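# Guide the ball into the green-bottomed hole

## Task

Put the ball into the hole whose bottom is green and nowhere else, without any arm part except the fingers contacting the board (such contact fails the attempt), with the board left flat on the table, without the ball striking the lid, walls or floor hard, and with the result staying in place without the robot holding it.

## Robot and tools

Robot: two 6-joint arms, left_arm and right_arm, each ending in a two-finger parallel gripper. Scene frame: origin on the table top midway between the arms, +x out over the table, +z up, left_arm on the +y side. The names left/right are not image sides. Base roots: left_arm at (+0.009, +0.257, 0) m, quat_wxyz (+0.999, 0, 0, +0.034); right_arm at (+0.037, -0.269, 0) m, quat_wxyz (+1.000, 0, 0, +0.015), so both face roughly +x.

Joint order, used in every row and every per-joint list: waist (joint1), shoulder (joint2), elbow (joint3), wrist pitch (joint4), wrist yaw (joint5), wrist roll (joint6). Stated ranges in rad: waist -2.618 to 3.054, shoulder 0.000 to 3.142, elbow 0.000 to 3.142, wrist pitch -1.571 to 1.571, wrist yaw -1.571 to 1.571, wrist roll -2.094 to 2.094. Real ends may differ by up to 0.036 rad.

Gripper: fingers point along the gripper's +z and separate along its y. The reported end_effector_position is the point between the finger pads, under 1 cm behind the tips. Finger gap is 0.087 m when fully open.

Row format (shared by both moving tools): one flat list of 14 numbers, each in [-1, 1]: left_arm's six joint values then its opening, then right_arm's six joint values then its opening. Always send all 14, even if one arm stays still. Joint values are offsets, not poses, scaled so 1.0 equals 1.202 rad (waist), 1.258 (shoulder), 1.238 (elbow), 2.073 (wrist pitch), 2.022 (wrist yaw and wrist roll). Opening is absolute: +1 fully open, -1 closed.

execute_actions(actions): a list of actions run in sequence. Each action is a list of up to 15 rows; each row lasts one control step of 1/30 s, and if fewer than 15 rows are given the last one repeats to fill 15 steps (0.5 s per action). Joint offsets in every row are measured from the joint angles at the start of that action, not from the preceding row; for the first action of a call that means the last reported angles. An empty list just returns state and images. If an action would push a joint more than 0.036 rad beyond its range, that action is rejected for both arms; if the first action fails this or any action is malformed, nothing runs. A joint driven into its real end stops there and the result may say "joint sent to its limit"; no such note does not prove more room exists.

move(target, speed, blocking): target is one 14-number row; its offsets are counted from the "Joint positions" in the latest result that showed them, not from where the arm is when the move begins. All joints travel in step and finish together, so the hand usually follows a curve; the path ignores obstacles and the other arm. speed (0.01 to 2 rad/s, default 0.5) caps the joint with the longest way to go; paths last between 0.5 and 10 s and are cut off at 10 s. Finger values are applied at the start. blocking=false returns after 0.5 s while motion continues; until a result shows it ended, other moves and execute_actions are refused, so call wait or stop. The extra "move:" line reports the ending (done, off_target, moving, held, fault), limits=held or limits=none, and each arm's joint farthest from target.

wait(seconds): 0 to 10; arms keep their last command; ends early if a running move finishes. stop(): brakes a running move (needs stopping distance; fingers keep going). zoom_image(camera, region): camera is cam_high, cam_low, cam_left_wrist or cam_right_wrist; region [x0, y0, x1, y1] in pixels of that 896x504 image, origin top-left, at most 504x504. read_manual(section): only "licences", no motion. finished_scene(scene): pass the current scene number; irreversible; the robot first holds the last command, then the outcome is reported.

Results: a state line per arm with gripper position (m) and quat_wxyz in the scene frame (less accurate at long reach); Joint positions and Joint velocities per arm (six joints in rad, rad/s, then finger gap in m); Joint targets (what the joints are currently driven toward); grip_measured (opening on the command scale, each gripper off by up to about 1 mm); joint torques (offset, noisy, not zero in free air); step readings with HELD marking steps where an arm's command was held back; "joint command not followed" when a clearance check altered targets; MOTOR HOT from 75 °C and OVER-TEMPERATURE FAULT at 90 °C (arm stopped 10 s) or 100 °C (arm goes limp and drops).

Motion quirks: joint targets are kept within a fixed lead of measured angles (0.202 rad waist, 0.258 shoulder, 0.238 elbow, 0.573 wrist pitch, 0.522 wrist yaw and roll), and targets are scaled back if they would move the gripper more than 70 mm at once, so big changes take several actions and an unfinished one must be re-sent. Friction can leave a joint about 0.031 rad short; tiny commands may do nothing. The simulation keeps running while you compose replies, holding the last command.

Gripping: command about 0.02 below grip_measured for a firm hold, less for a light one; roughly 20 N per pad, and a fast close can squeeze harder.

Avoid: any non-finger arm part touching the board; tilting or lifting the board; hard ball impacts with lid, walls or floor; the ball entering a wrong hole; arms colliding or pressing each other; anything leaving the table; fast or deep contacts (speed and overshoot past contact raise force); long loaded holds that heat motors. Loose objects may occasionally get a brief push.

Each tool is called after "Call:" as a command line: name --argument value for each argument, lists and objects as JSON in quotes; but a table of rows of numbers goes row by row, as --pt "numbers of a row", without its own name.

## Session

Call:
execute_actions --actions '[]'

Scene clock: 0.00 s.
left_arm: end_effector_position=(+0.3943, +0.1368, +0.2531) grip_measured=+0.984 end_effector_quat_wxyz=(+0.702, +0.536, +0.401, -0.242) | right_arm: end_effector_position=(+0.4808, -0.6397, +0.2518) grip_measured=+0.992 end_effector_quat_wxyz=(+0.657, +0.666, +0.173, +0.306)
Joint names: [waist, shoulder, elbow, wrist pitch, wrist yaw, wrist roll]
Joint positions: left_arm=[0.068 1.653 0.8   1.389 1.367 0.069 0.087] | right_arm=[-0.745  1.916  1.132  0.837  0.165  1.743  0.087]
Joint velocities: left_arm=[ 0.007  0.002 -0.022 -0.022 -0.037  0.007  0.   ] | right_arm=[-0.002  0.012  0.012  0.051 -0.051  0.051 -0.   ]
Joint torques (N m, as the arm reports them, + toward a larger angle): no reading
Motor temperatures (°C, as the motors report them): left_arm=[27 33 32 30 28 25] | right_arm=[26 37 31 29 29 25]
Joint targets: left_arm=[0.068 1.653 0.800 1.389 1.367 0.069] | right_arm=[-0.745 1.916 1.132 0.837 0.165 1.743]

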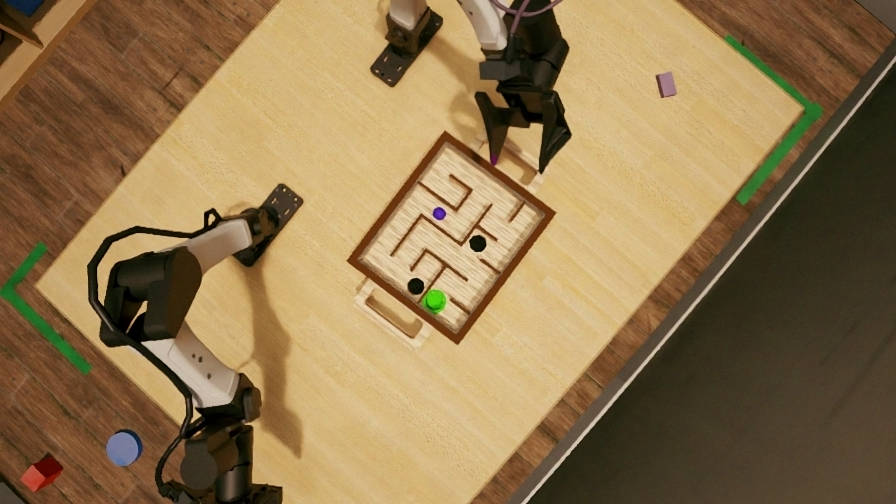

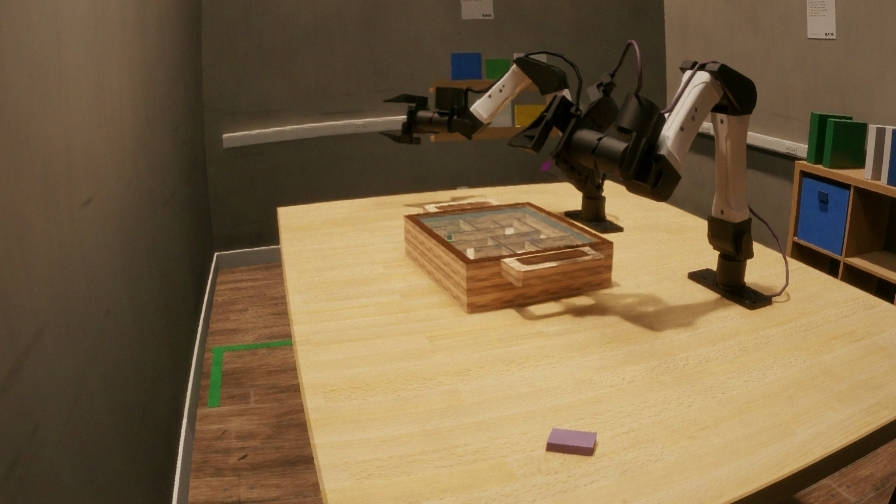

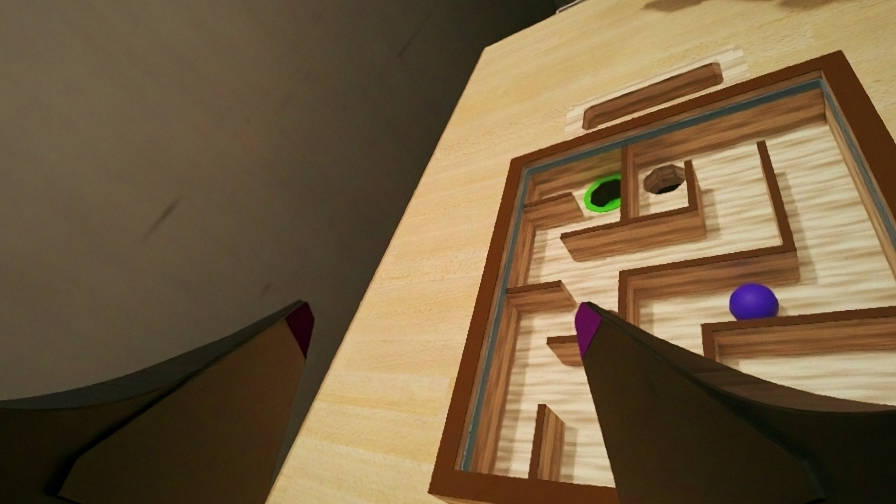

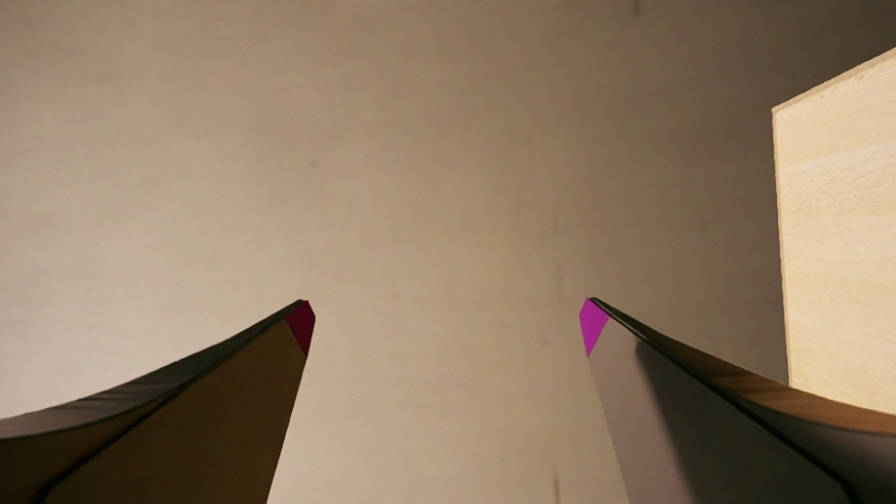

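Call:
move --target '[-0.22,0.17,0.68,-1,-0.68,-0.128,0.2,0.655,-0.04,0.43,-0.95,-0.085,-0.86,0.2]' --speed 1.2

Call:
move --target '[0,0,0,-0.225,0,0,0.2,0,0,0,0,0,0,0.2]' --speed 0.8

Call:
zoom_image --camera "cam_high" --region '[340, 120, 570, 350]'

Scene clock: 12.30 s.
left_arm: end_effector_position=(+0.4728, +0.1939, +0.1485) grip_measured=+0.200 end_effector_quat_wxyz=(+0.326, -0.028, +0.944, -0.049) | right_arm: end_effector_position=(+0.4035, -0.2435, +0.1152) grip_measured=+0.200 end_effector_quat_wxyz=(+0.113, -0.029, +0.993, +0.005)
Joint names: [waist, shoulder, elbow, wrist pitch, wrist yaw, wrist roll]
Joint positions: left_arm=[-0.187  1.849  1.616 -0.665 -0.    -0.18   0.052] | right_arm=[ 0.039  1.878  1.648 -1.114 -0.001  0.011  0.052]
Joint velocities: left_arm=[-0.002 -0.007  0.007  0.066  0.037  0.037  0.   ] | right_arm=[-0.002 -0.012 -0.012 -0.081 -0.051 -0.125 -0.001]
Joint torques (N m, as the arm reports them, + toward a larger angle): left_arm=[-0.6  -9.17 10.79  1.38 -0.1  -0.08] | right_arm=[  0.31 -12.99   8.72   0.61  -0.05   0.  ]
Motor temperatures (°C, as the motors report them): left_arm=[27 35 33 31 28 25] | right_arm=[26 41 32 32 29 25]
Joint targets: left_arm=[-0.196 1.867 1.641 -0.683 -0.008 -0.190] | right_arm=[0.043 1.866 1.664 -1.133 -0.006 0.005]
move: off_target (left_arm); limits=none; left_arm: farthest joint: the elbow, 0.026 radians from its target (0.842 radians at the start); right_arm: farthest joint: the wrist pitch, 0.019 radians from its target (1.969 radians at the start)

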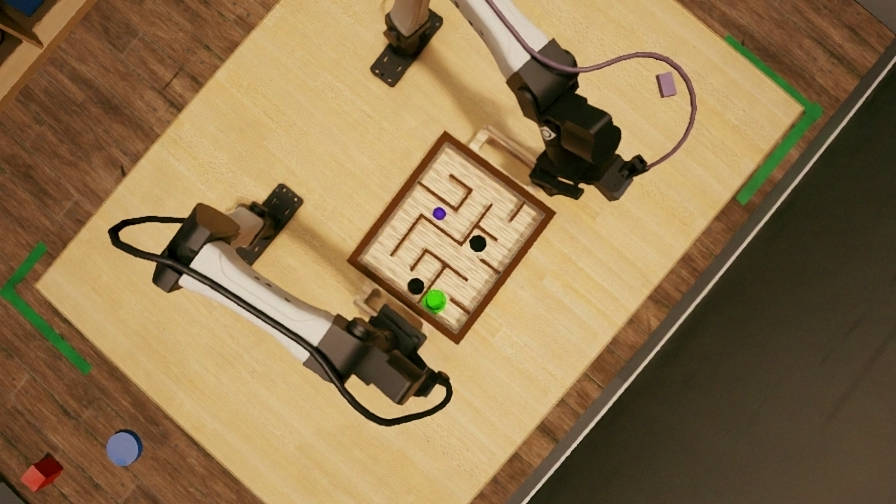

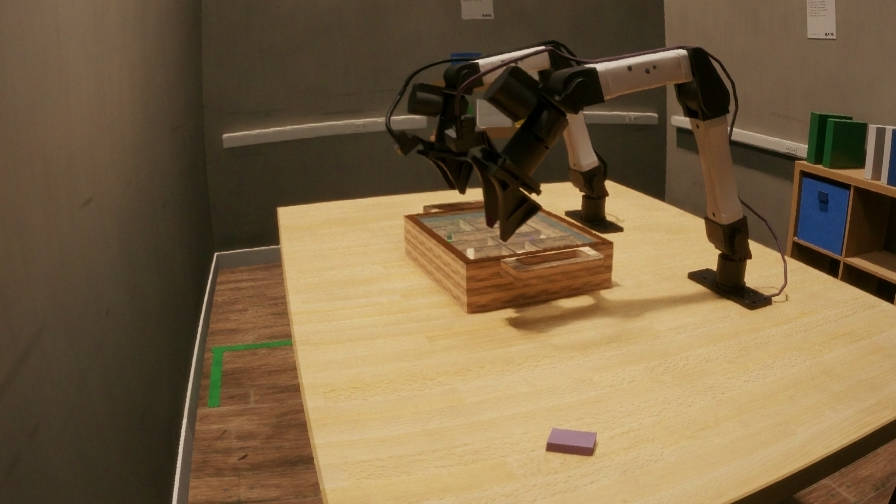

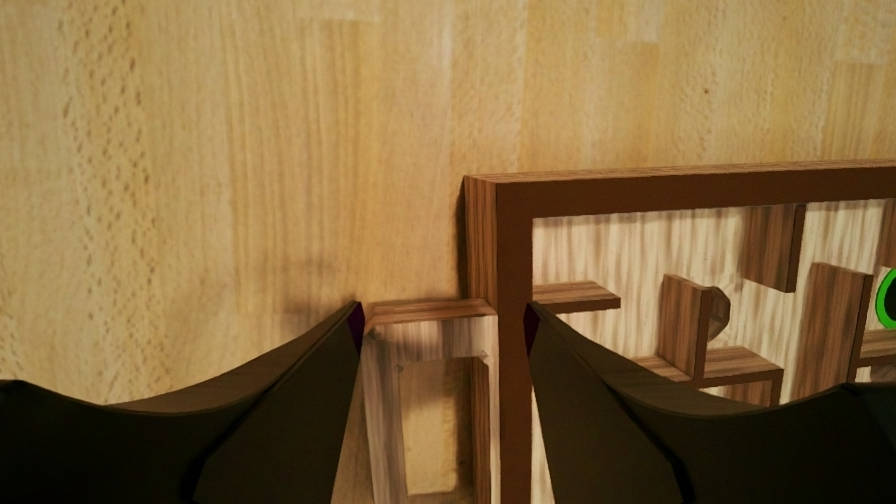

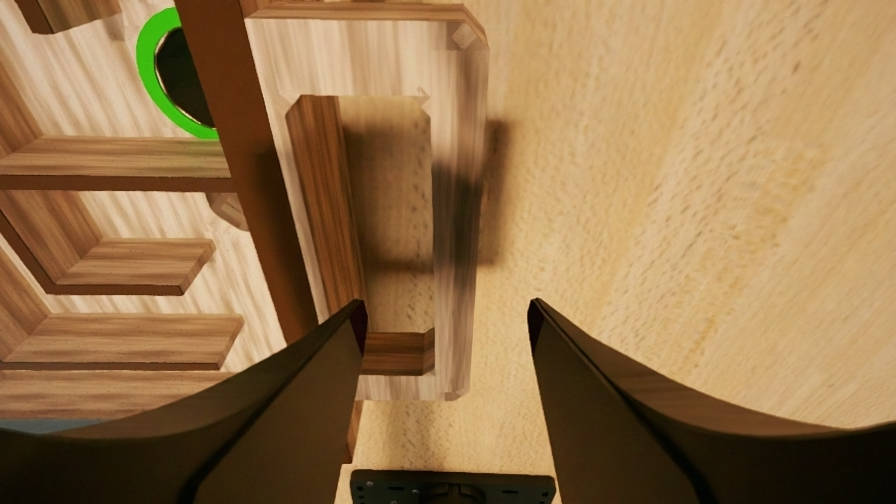

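Scene clock: 13.73 s.
left_arm: end_effector_position=(+0.3654, +0.2068, +0.1168) grip_measured=+0.200 end_effector_quat_wxyz=(+0.110, -0.030, +0.993, -0.016) | right_arm: end_effector_position=(+0.4035, -0.2435, +0.1152) grip_measured=+0.200 end_effector_quat_wxyz=(+0.113, -0.029, +0.993, +0.005)
Joint names: [waist, shoulder, elbow, wrist pitch, wrist yaw, wrist roll]
Joint positions: left_arm=[-0.187  1.849  1.616 -1.115 -0.    -0.18   0.052] | right_arm=[ 0.039  1.878  1.648 -1.114 -0.001  0.011  0.052]
Joint velocities: left_arm=[-0.002  0.012  0.002 -0.007 -0.066 -0.007  0.   ] | right_arm=[ 0.007 -0.007 -0.002 -0.066  0.022  0.051 -0.   ]
Joint torques (N m, as the arm reports them, + toward a larger angle): left_arm=[ 0.2  -9.86  7.96  0.63  0.04  0.02] | right_arm=[ -0.14 -11.52   7.51   0.88   0.02   0.  ]
Motor temperatures (°C, as the motors report them): left_arm=[27 35 33 31 28 25] | right_arm=[26 42 32 32 29 25]
Joint targets: left_arm=[-0.187 1.849 1.616 -1.132 -0.000 -0.180] | right_arm=[0.039 1.878 1.648 -1.114 -0.001 0.011]
move: done; limits=none; left_arm: farthest joint: the wrist pitch, 0.016 radians from its target (0.466 radians at the start); right_arm: farthest joint: the waist, 0.000 radians from its target (0.000 radians at the start)

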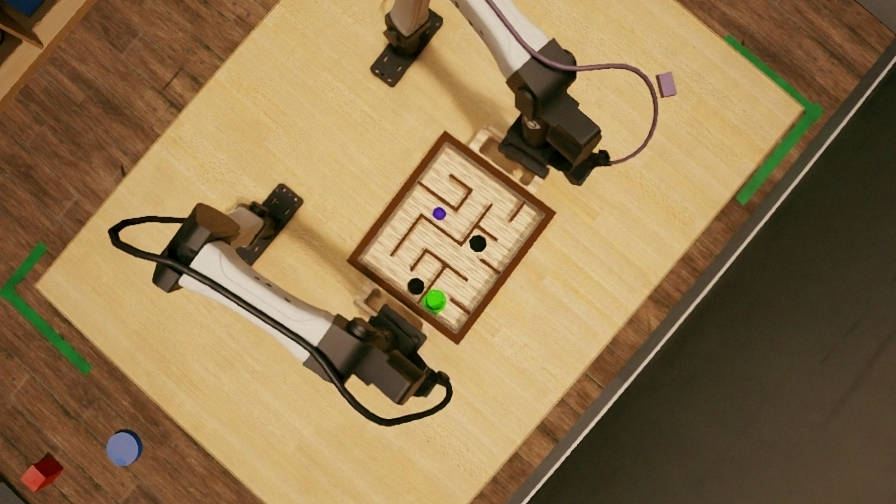

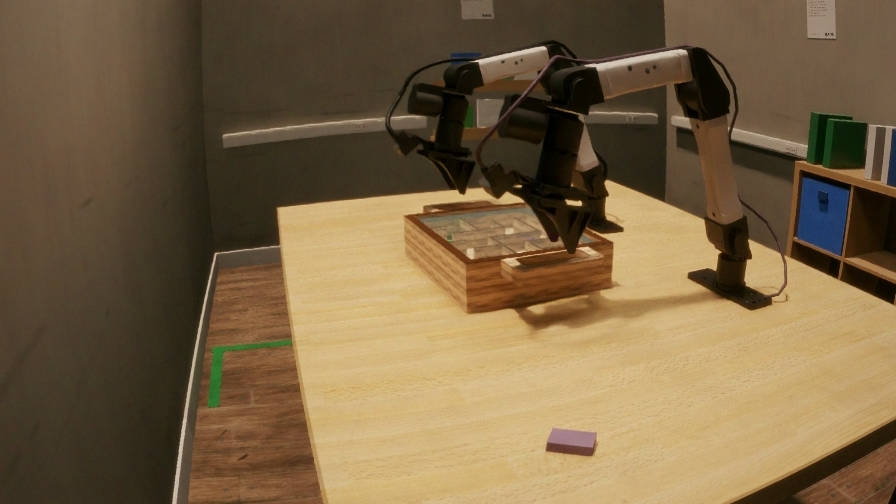

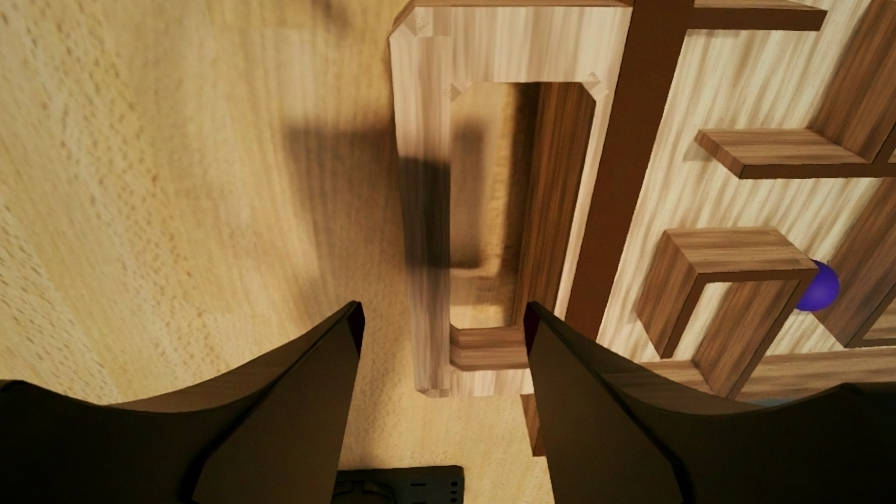

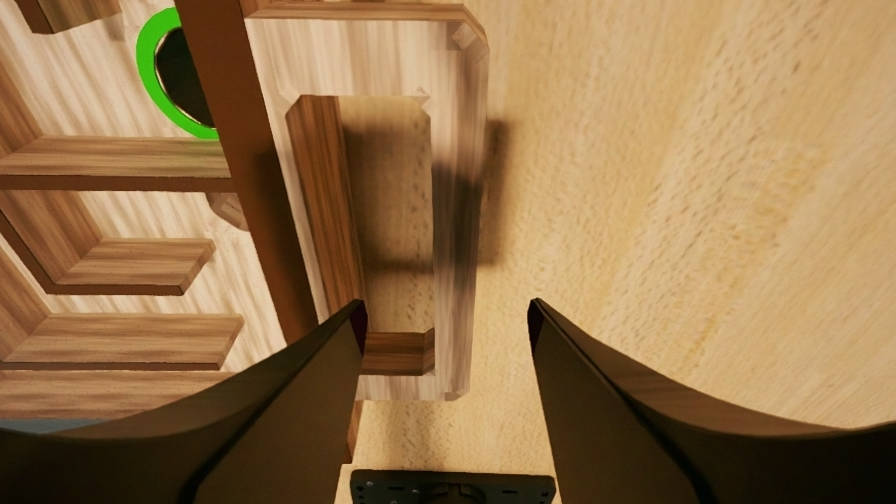

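Region (340, 120, 570, 350) of cam_high's 896x504 image, scaled by 2.191, with more detail than that image has.

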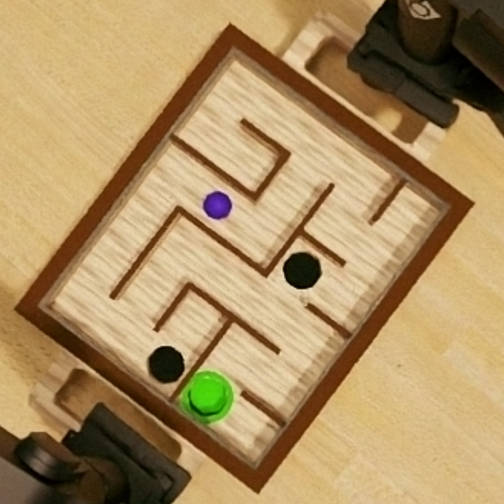

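Call:
move --target '[0,0,-0.197,0.112,0,0,0.2,0,-0.03,-0.217,0.108,0,0,0.2]' --speed 0.4

Scene clock: 28.93 s.
left_arm: end_effector_position=(+0.3601, +0.2074, +0.0621) grip_measured=+0.200 end_effector_quat_wxyz=(+0.110, -0.030, +0.993, -0.017) | right_arm: end_effector_position=(+0.3906, -0.2444, +0.0603) grip_measured=+0.200 end_effector_quat_wxyz=(+0.109, -0.029, +0.994, +0.005)
Joint names: [waist, shoulder, elbow, wrist pitch, wrist yaw, wrist roll]
Joint positions: left_arm=[-0.187  1.849  1.398 -0.896 -0.    -0.18   0.052] | right_arm=[ 0.039  1.859  1.404 -0.897 -0.001  0.011  0.052]
Joint velocities: left_arm=[-0.012  0.017 -0.002  0.022  0.007  0.007 -0.001] | right_arm=[-0.002 -0.017 -0.012 -0.051  0.007  0.022  0.   ]
Joint torques (N m, as the arm reports them, + toward a larger angle): left_arm=[ 0.17 -9.79  5.77  0.96  0.03  0.02] | right_arm=[ -0.07 -13.     5.68   0.9    0.     0.05]
Motor temperatures (°C, as the motors report them): left_arm=[27 37 34 31 28 25] | right_arm=[26 44 33 31 29 25]
Joint targets: left_arm=[-0.187 1.849 1.372 -0.883 -0.000 -0.180] | right_arm=[0.039 1.841 1.380 -0.890 -0.001 0.011]
move: off_target (left_arm, right_arm); limits=none; left_arm: farthest joint: the elbow, 0.026 radians from its target (0.244 radians at the start); right_arm: farthest joint: the elbow, 0.024 radians from its target (0.269 radians at the start)

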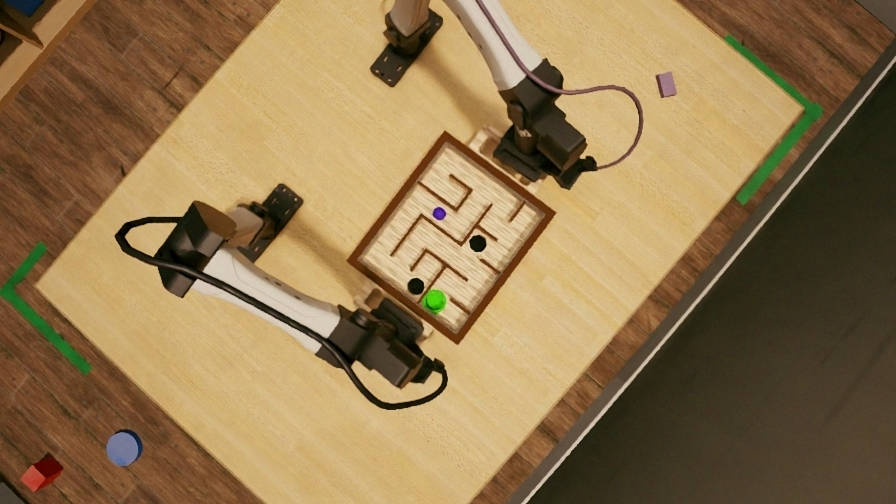

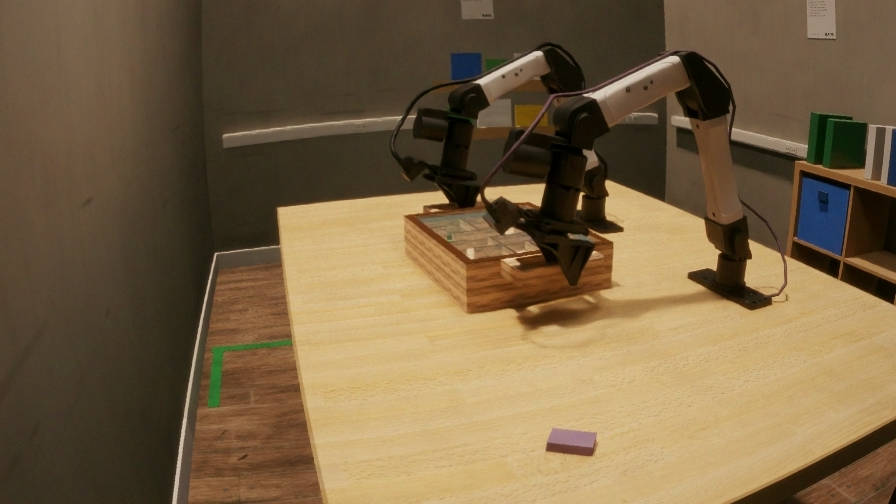

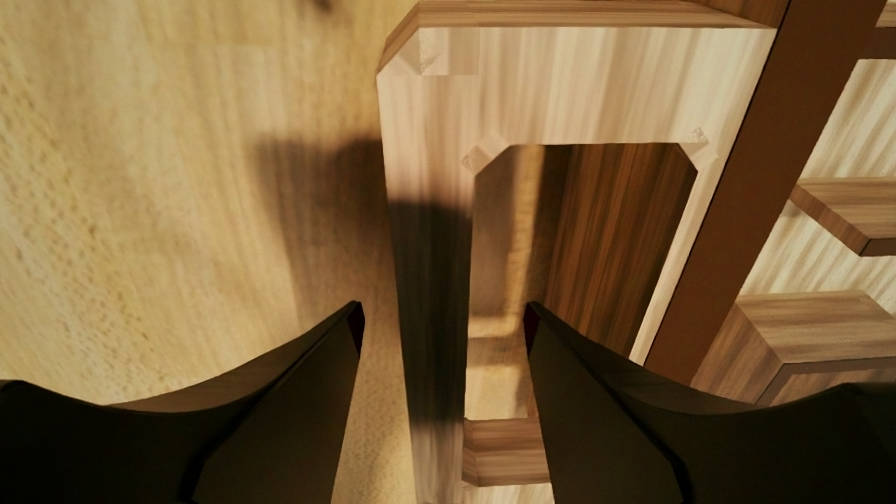

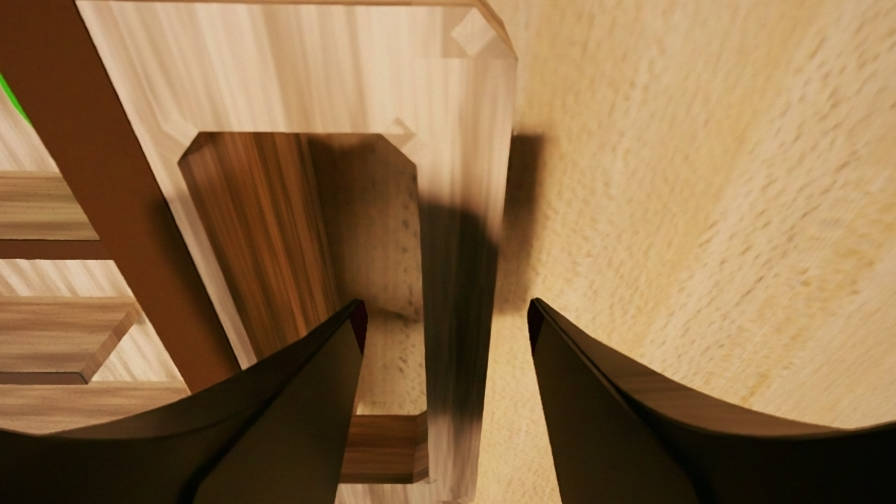

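Call:
execute_actions --actions '[[[0.014,0,0,0,0,0,0,-0.015,0,0,0,0,0,0],[0.014,0,0,0,0,0,-0.15,-0.015,0,0,0,0,0,-0.15],[0.014,0,0,0,0,0,-0.3,-0.015,0,0,0,0,0,-0.3],[0.014,0,0,0,0,0,-0.4,-0.015,0,0,0,0,0,-0.4],[0.014,0,0,0,0,0,-0.45,-0.015,0,0,0,0,0,-0.45],[0.014,0,0,0,0,0,-0.48,-0.015,0,0,0,0,0,-0.48],[0.014,0,0,0,0,0,-0.51,-0.015,0,0,0,0,0,-0.51],[0.014,0,0,0,0,0,-0.54,-0.015,0,0,0,0,0,-0.54],[0.014,0,0,0,0,0,-0.57,-0.015,0,0,0,0,0,-0.57],[0.014,0,0,0,0,0,-0.6,-0.015,0,0,0,0,0,-0.6],[0.014,0,0,0,0,0,-0.63,-0.015,0,0,0,0,0,-0.63],[0.014,0,0,0,0,0,-0.66,-0.015,0,0,0,0,0,-0.66],[0.014,0,0,0,0,0,-0.7,-0.015,0,0,0,0,0,-0.7],[0.014,0,0,0,0,0,-0.75,-0.015,0,0,0,0,0,-0.75]]]'

Call:
move --target '[0,-0.09,0.085,-0.043,-0.02,0,-0.75,0,-0.09,0.015,-0.013,-0.02,0,-0.75]' --speed 0.12

Call:
wait --seconds 3

Scene clock: 41.40 s.
left_arm: end_effector_position=(+0.3605, +0.2107, +0.0621) grip_measured=-0.646 end_effector_quat_wxyz=(+0.111, -0.030, +0.993, -0.015) | right_arm: end_effector_position=(+0.3909, -0.2469, +0.0603) grip_measured=-0.646 end_effector_quat_wxyz=(+0.109, -0.025, +0.994, +0.005)
Joint names: [waist, shoulder, elbow, wrist pitch, wrist yaw, wrist roll]
Joint positions: left_arm=[-0.179  1.849  1.398 -0.896 -0.002 -0.173  0.015] | right_arm=[ 0.031  1.859  1.404 -0.897 -0.002  0.011  0.015]
Joint velocities: left_arm=[ 0.002 -0.002 -0.002  0.007  0.022  0.051 -0.   ] | right_arm=[-0.017  0.017 -0.012  0.095 -0.022  0.007 -0.   ]
Joint torques (N m, as the arm reports them, + toward a larger angle): left_arm=[ 0.78 -9.78  7.84  0.87  0.09 -0.03] | right_arm=[ -0.95 -11.23   7.41   0.81   0.05   0.05]
Motor temperatures (°C, as the motors report them): left_arm=[27 39 34 31 28 25] | right_arm=[26 47 33 31 29 25]
Joint targets: left_arm=[-0.170 1.849 1.398 -0.896 -0.000 -0.179] | right_arm=[0.021 1.859 1.404 -0.897 -0.000 0.011]
Step readings (joint positions):
0: left_arm=[-0.187 1.849 1.398 -0.896 -0.000 -0.180] | right_arm=[0.039 1.859 1.404 -0.897 -0.001 0.011]
1: left_arm=[-0.187 1.849 1.398 -0.896 -0.000 -0.180] | right_arm=[0.039 1.859 1.404 -0.897 -0.001 0.011]
2: left_arm=[-0.185 1.849 1.398 -0.896 -0.000 -0.180] | right_arm=[0.037 1.859 1.404 -0.897 -0.001 0.011]
4: left_arm=[-0.182 1.849 1.398 -0.896 -0.000 -0.180] | right_arm=[0.034 1.859 1.404 -0.897 -0.001 0.011]
8: left_arm=[-0.179 1.849 1.398 -0.896 -0.000 -0.180] | right_arm=[0.031 1.859 1.404 -0.897 -0.001 0.011]
15: Joint positions above

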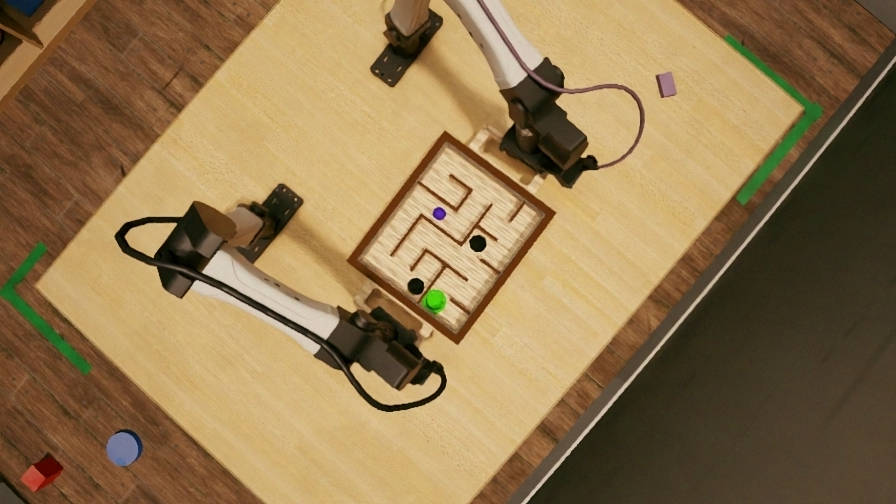

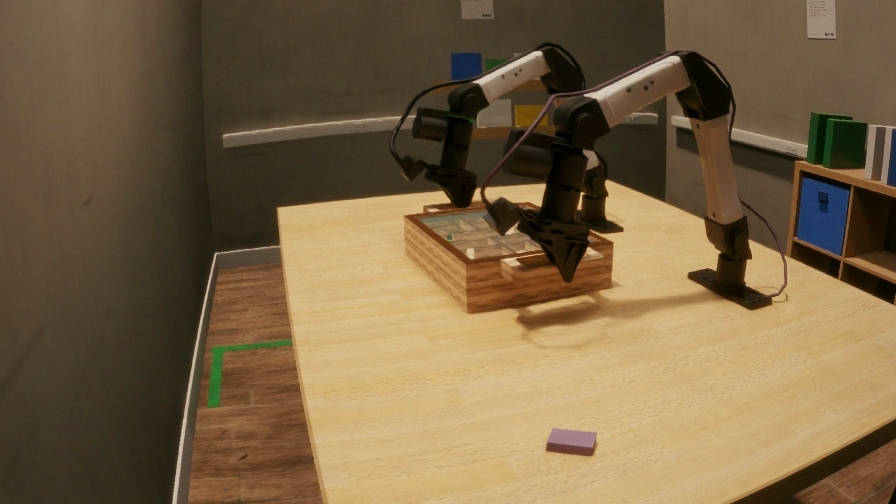

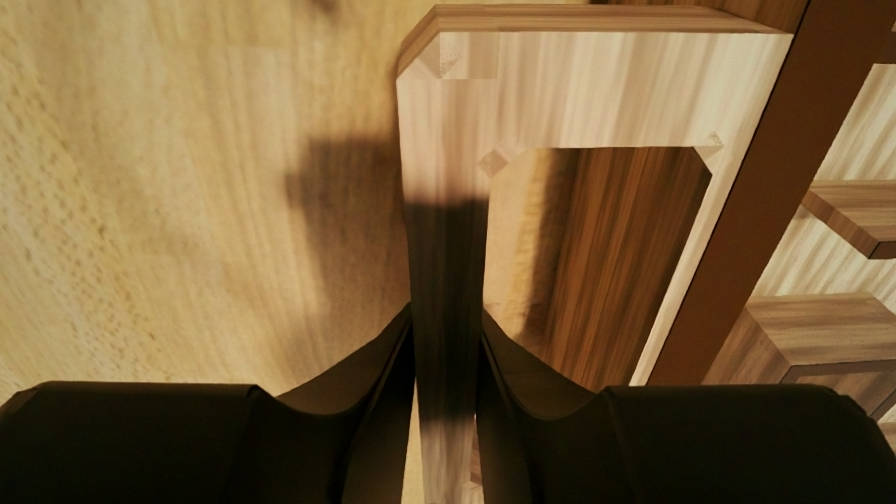

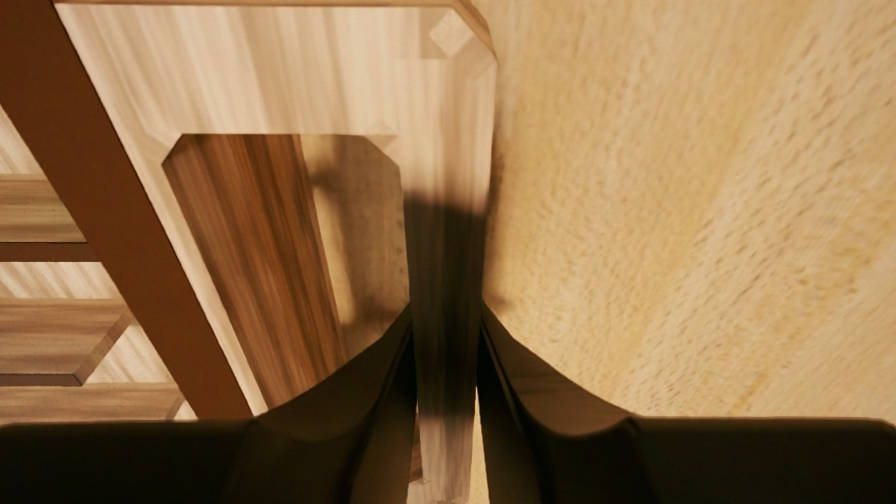

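Scene clock: 42.90 s.
left_arm: end_effector_position=(+0.3549, +0.2174, +0.1007) grip_measured=-0.647 end_effector_quat_wxyz=(+0.130, -0.028, +0.991, -0.001) | right_arm: end_effector_position=(+0.3877, -0.2401, +0.0849) grip_measured=-0.646 end_effector_quat_wxyz=(+0.134, -0.025, +0.990, +0.026)
Joint names: [waist, shoulder, elbow, wrist pitch, wrist yaw, wrist roll]
Joint positions: left_arm=[-0.179  1.773  1.455 -0.995 -0.034 -0.164  0.015] | right_arm=[ 0.031  1.784  1.404 -0.92  -0.041  0.015  0.015]
Joint velocities: left_arm=[ 0.012  0.007 -0.012 -0.037  0.037 -0.007 -0.001] | right_arm=[ 0.007  0.027  0.007 -0.037  0.022  0.066  0.   ]
Joint torques (N m, as the arm reports them, + toward a larger angle): left_arm=[  0.18 -12.07  11.87   1.03  -0.08  -0.05] | right_arm=[ -0.14 -14.35   8.98   0.89  -0.06  -0.01]
Motor temperatures (°C, as the motors report them): left_arm=[27 39 35 31 28 25] | right_arm=[26 47 33 31 29 25]
Joint targets: left_arm=[-0.179 1.736 1.503 -0.985 -0.043 -0.173] | right_arm=[0.031 1.745 1.422 -0.924 -0.043 0.011]
move: off_target (left_arm, right_arm); limits=none; left_arm: farthest joint: the elbow, 0.049 radians from its target (0.105 radians at the start); right_arm: farthest joint: the shoulder, 0.038 radians from its target (0.113 radians at the start)

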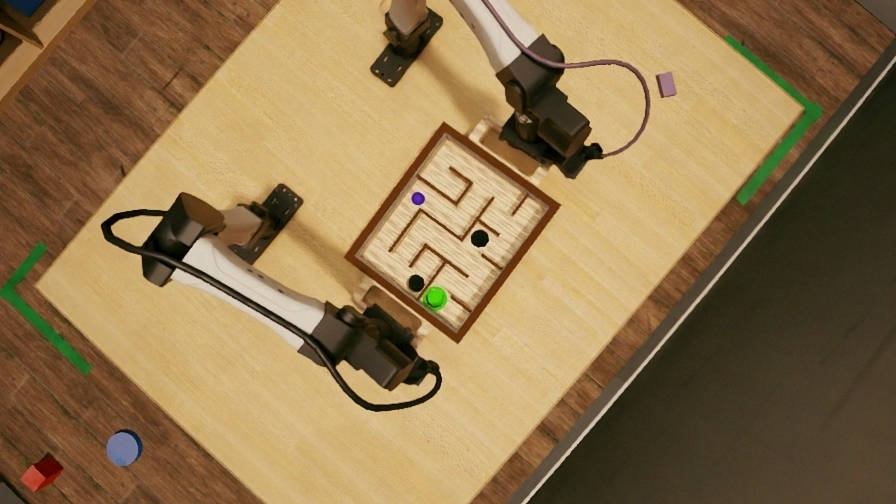

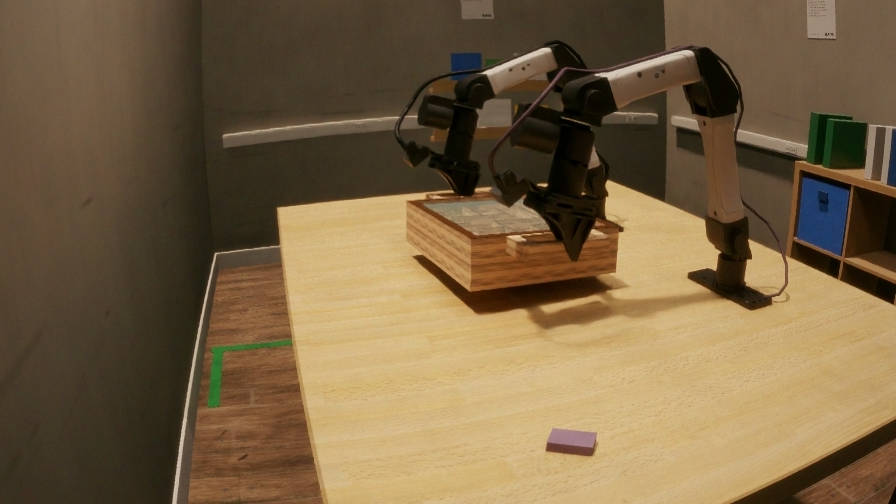

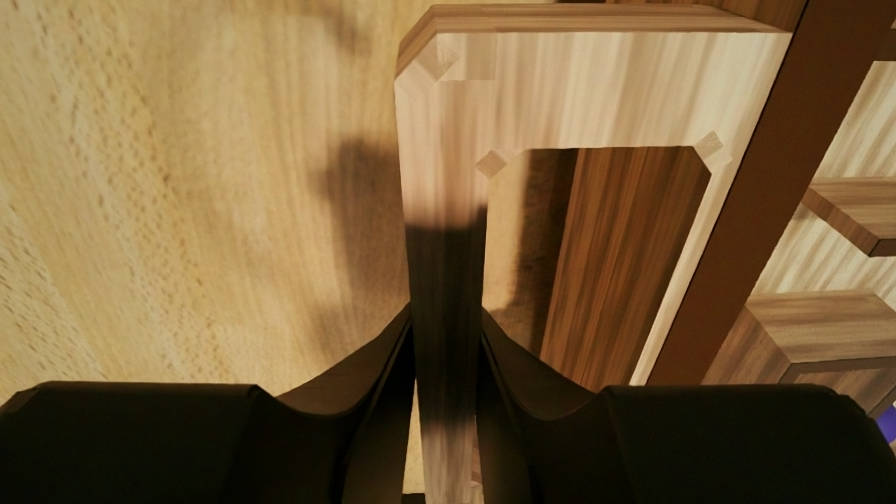

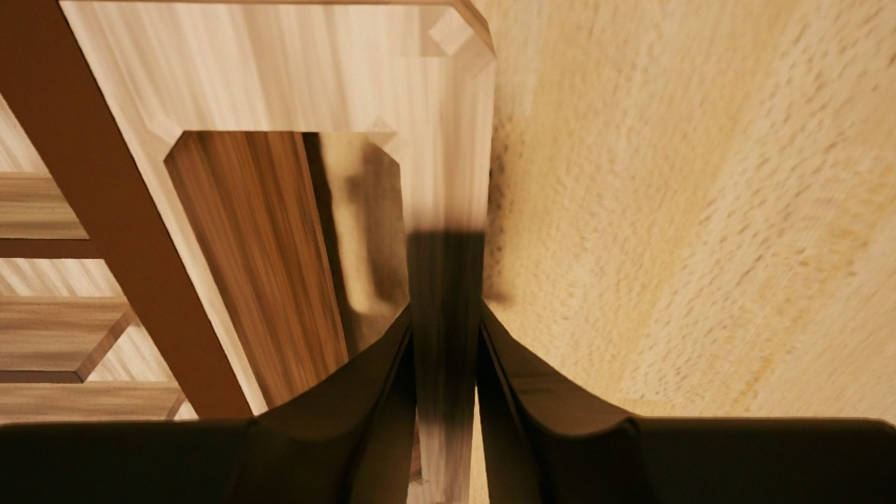

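Scene clock: 45.90 s.
left_arm: end_effector_position=(+0.3549, +0.2174, +0.1007) grip_measured=-0.647 end_effector_quat_wxyz=(+0.130, -0.028, +0.991, -0.001) | right_arm: end_effector_position=(+0.3877, -0.2401, +0.0849) grip_measured=-0.646 end_effector_quat_wxyz=(+0.134, -0.025, +0.990, +0.026)
Joint names: [waist, shoulder, elbow, wrist pitch, wrist yaw, wrist roll]
Joint positions: left_arm=[-0.179  1.773  1.455 -0.995 -0.034 -0.164  0.015] | right_arm=[ 0.031  1.784  1.404 -0.92  -0.041  0.015  0.015]
Joint velocities: left_arm=[ 0.007 -0.002  0.012  0.007  0.007  0.007 -0.001] | right_arm=[-0.002  0.002 -0.017 -0.007 -0.007  0.007 -0.001]
Joint torques (N m, as the arm reports them, + toward a larger angle): left_arm=[  0.2  -12.07  11.97   1.04  -0.08  -0.06] | right_arm=[ -0.43 -14.52   9.01   0.92   0.03  -0.05]
Motor temperatures (°C, as the motors report them): left_arm=[27 40 35 31 28 25] | right_arm=[26 48 34 31 29 25]
Joint targets: left_arm=[-0.179 1.736 1.503 -0.985 -0.043 -0.173] | right_arm=[0.031 1.745 1.422 -0.924 -0.043 0.011]
wait: 3.00 s; at rest by 0.17 s

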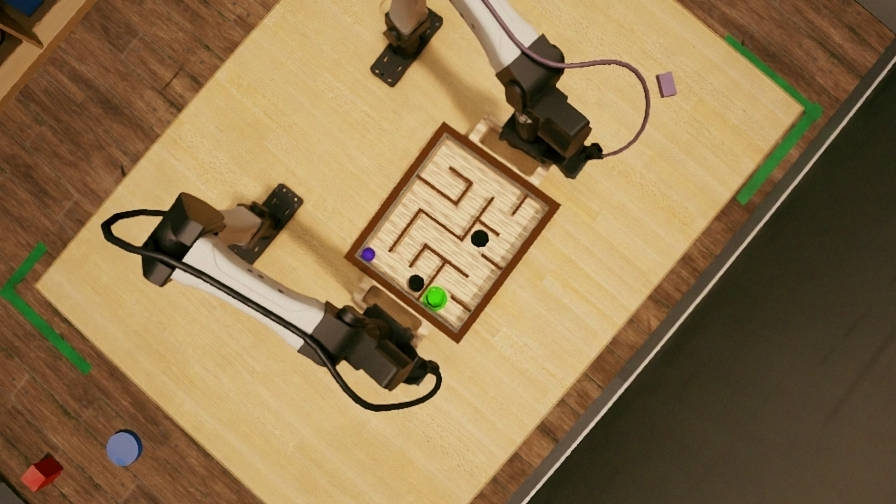

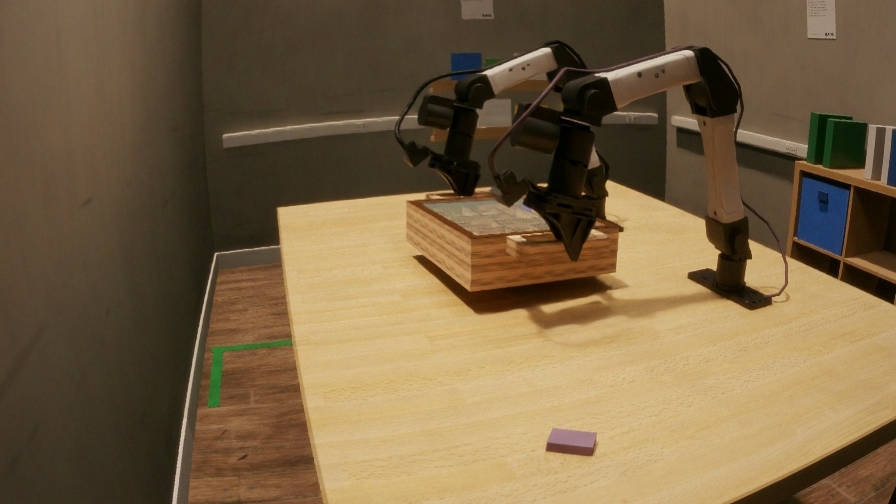

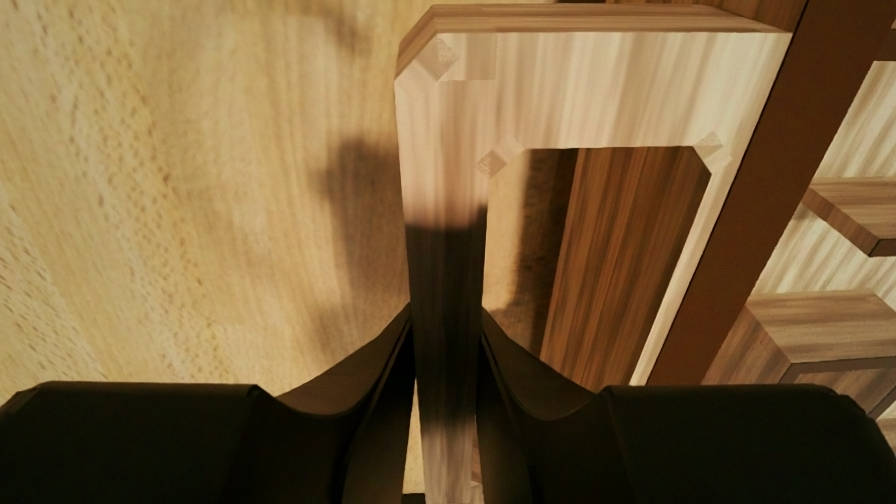

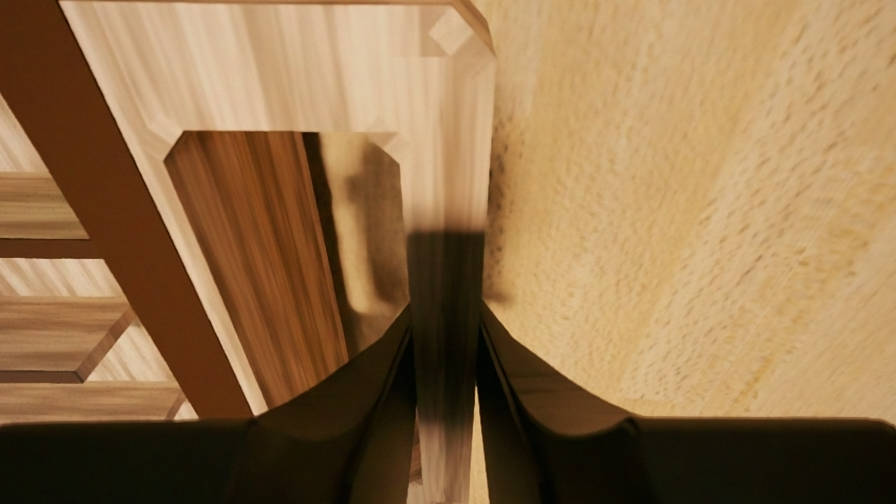

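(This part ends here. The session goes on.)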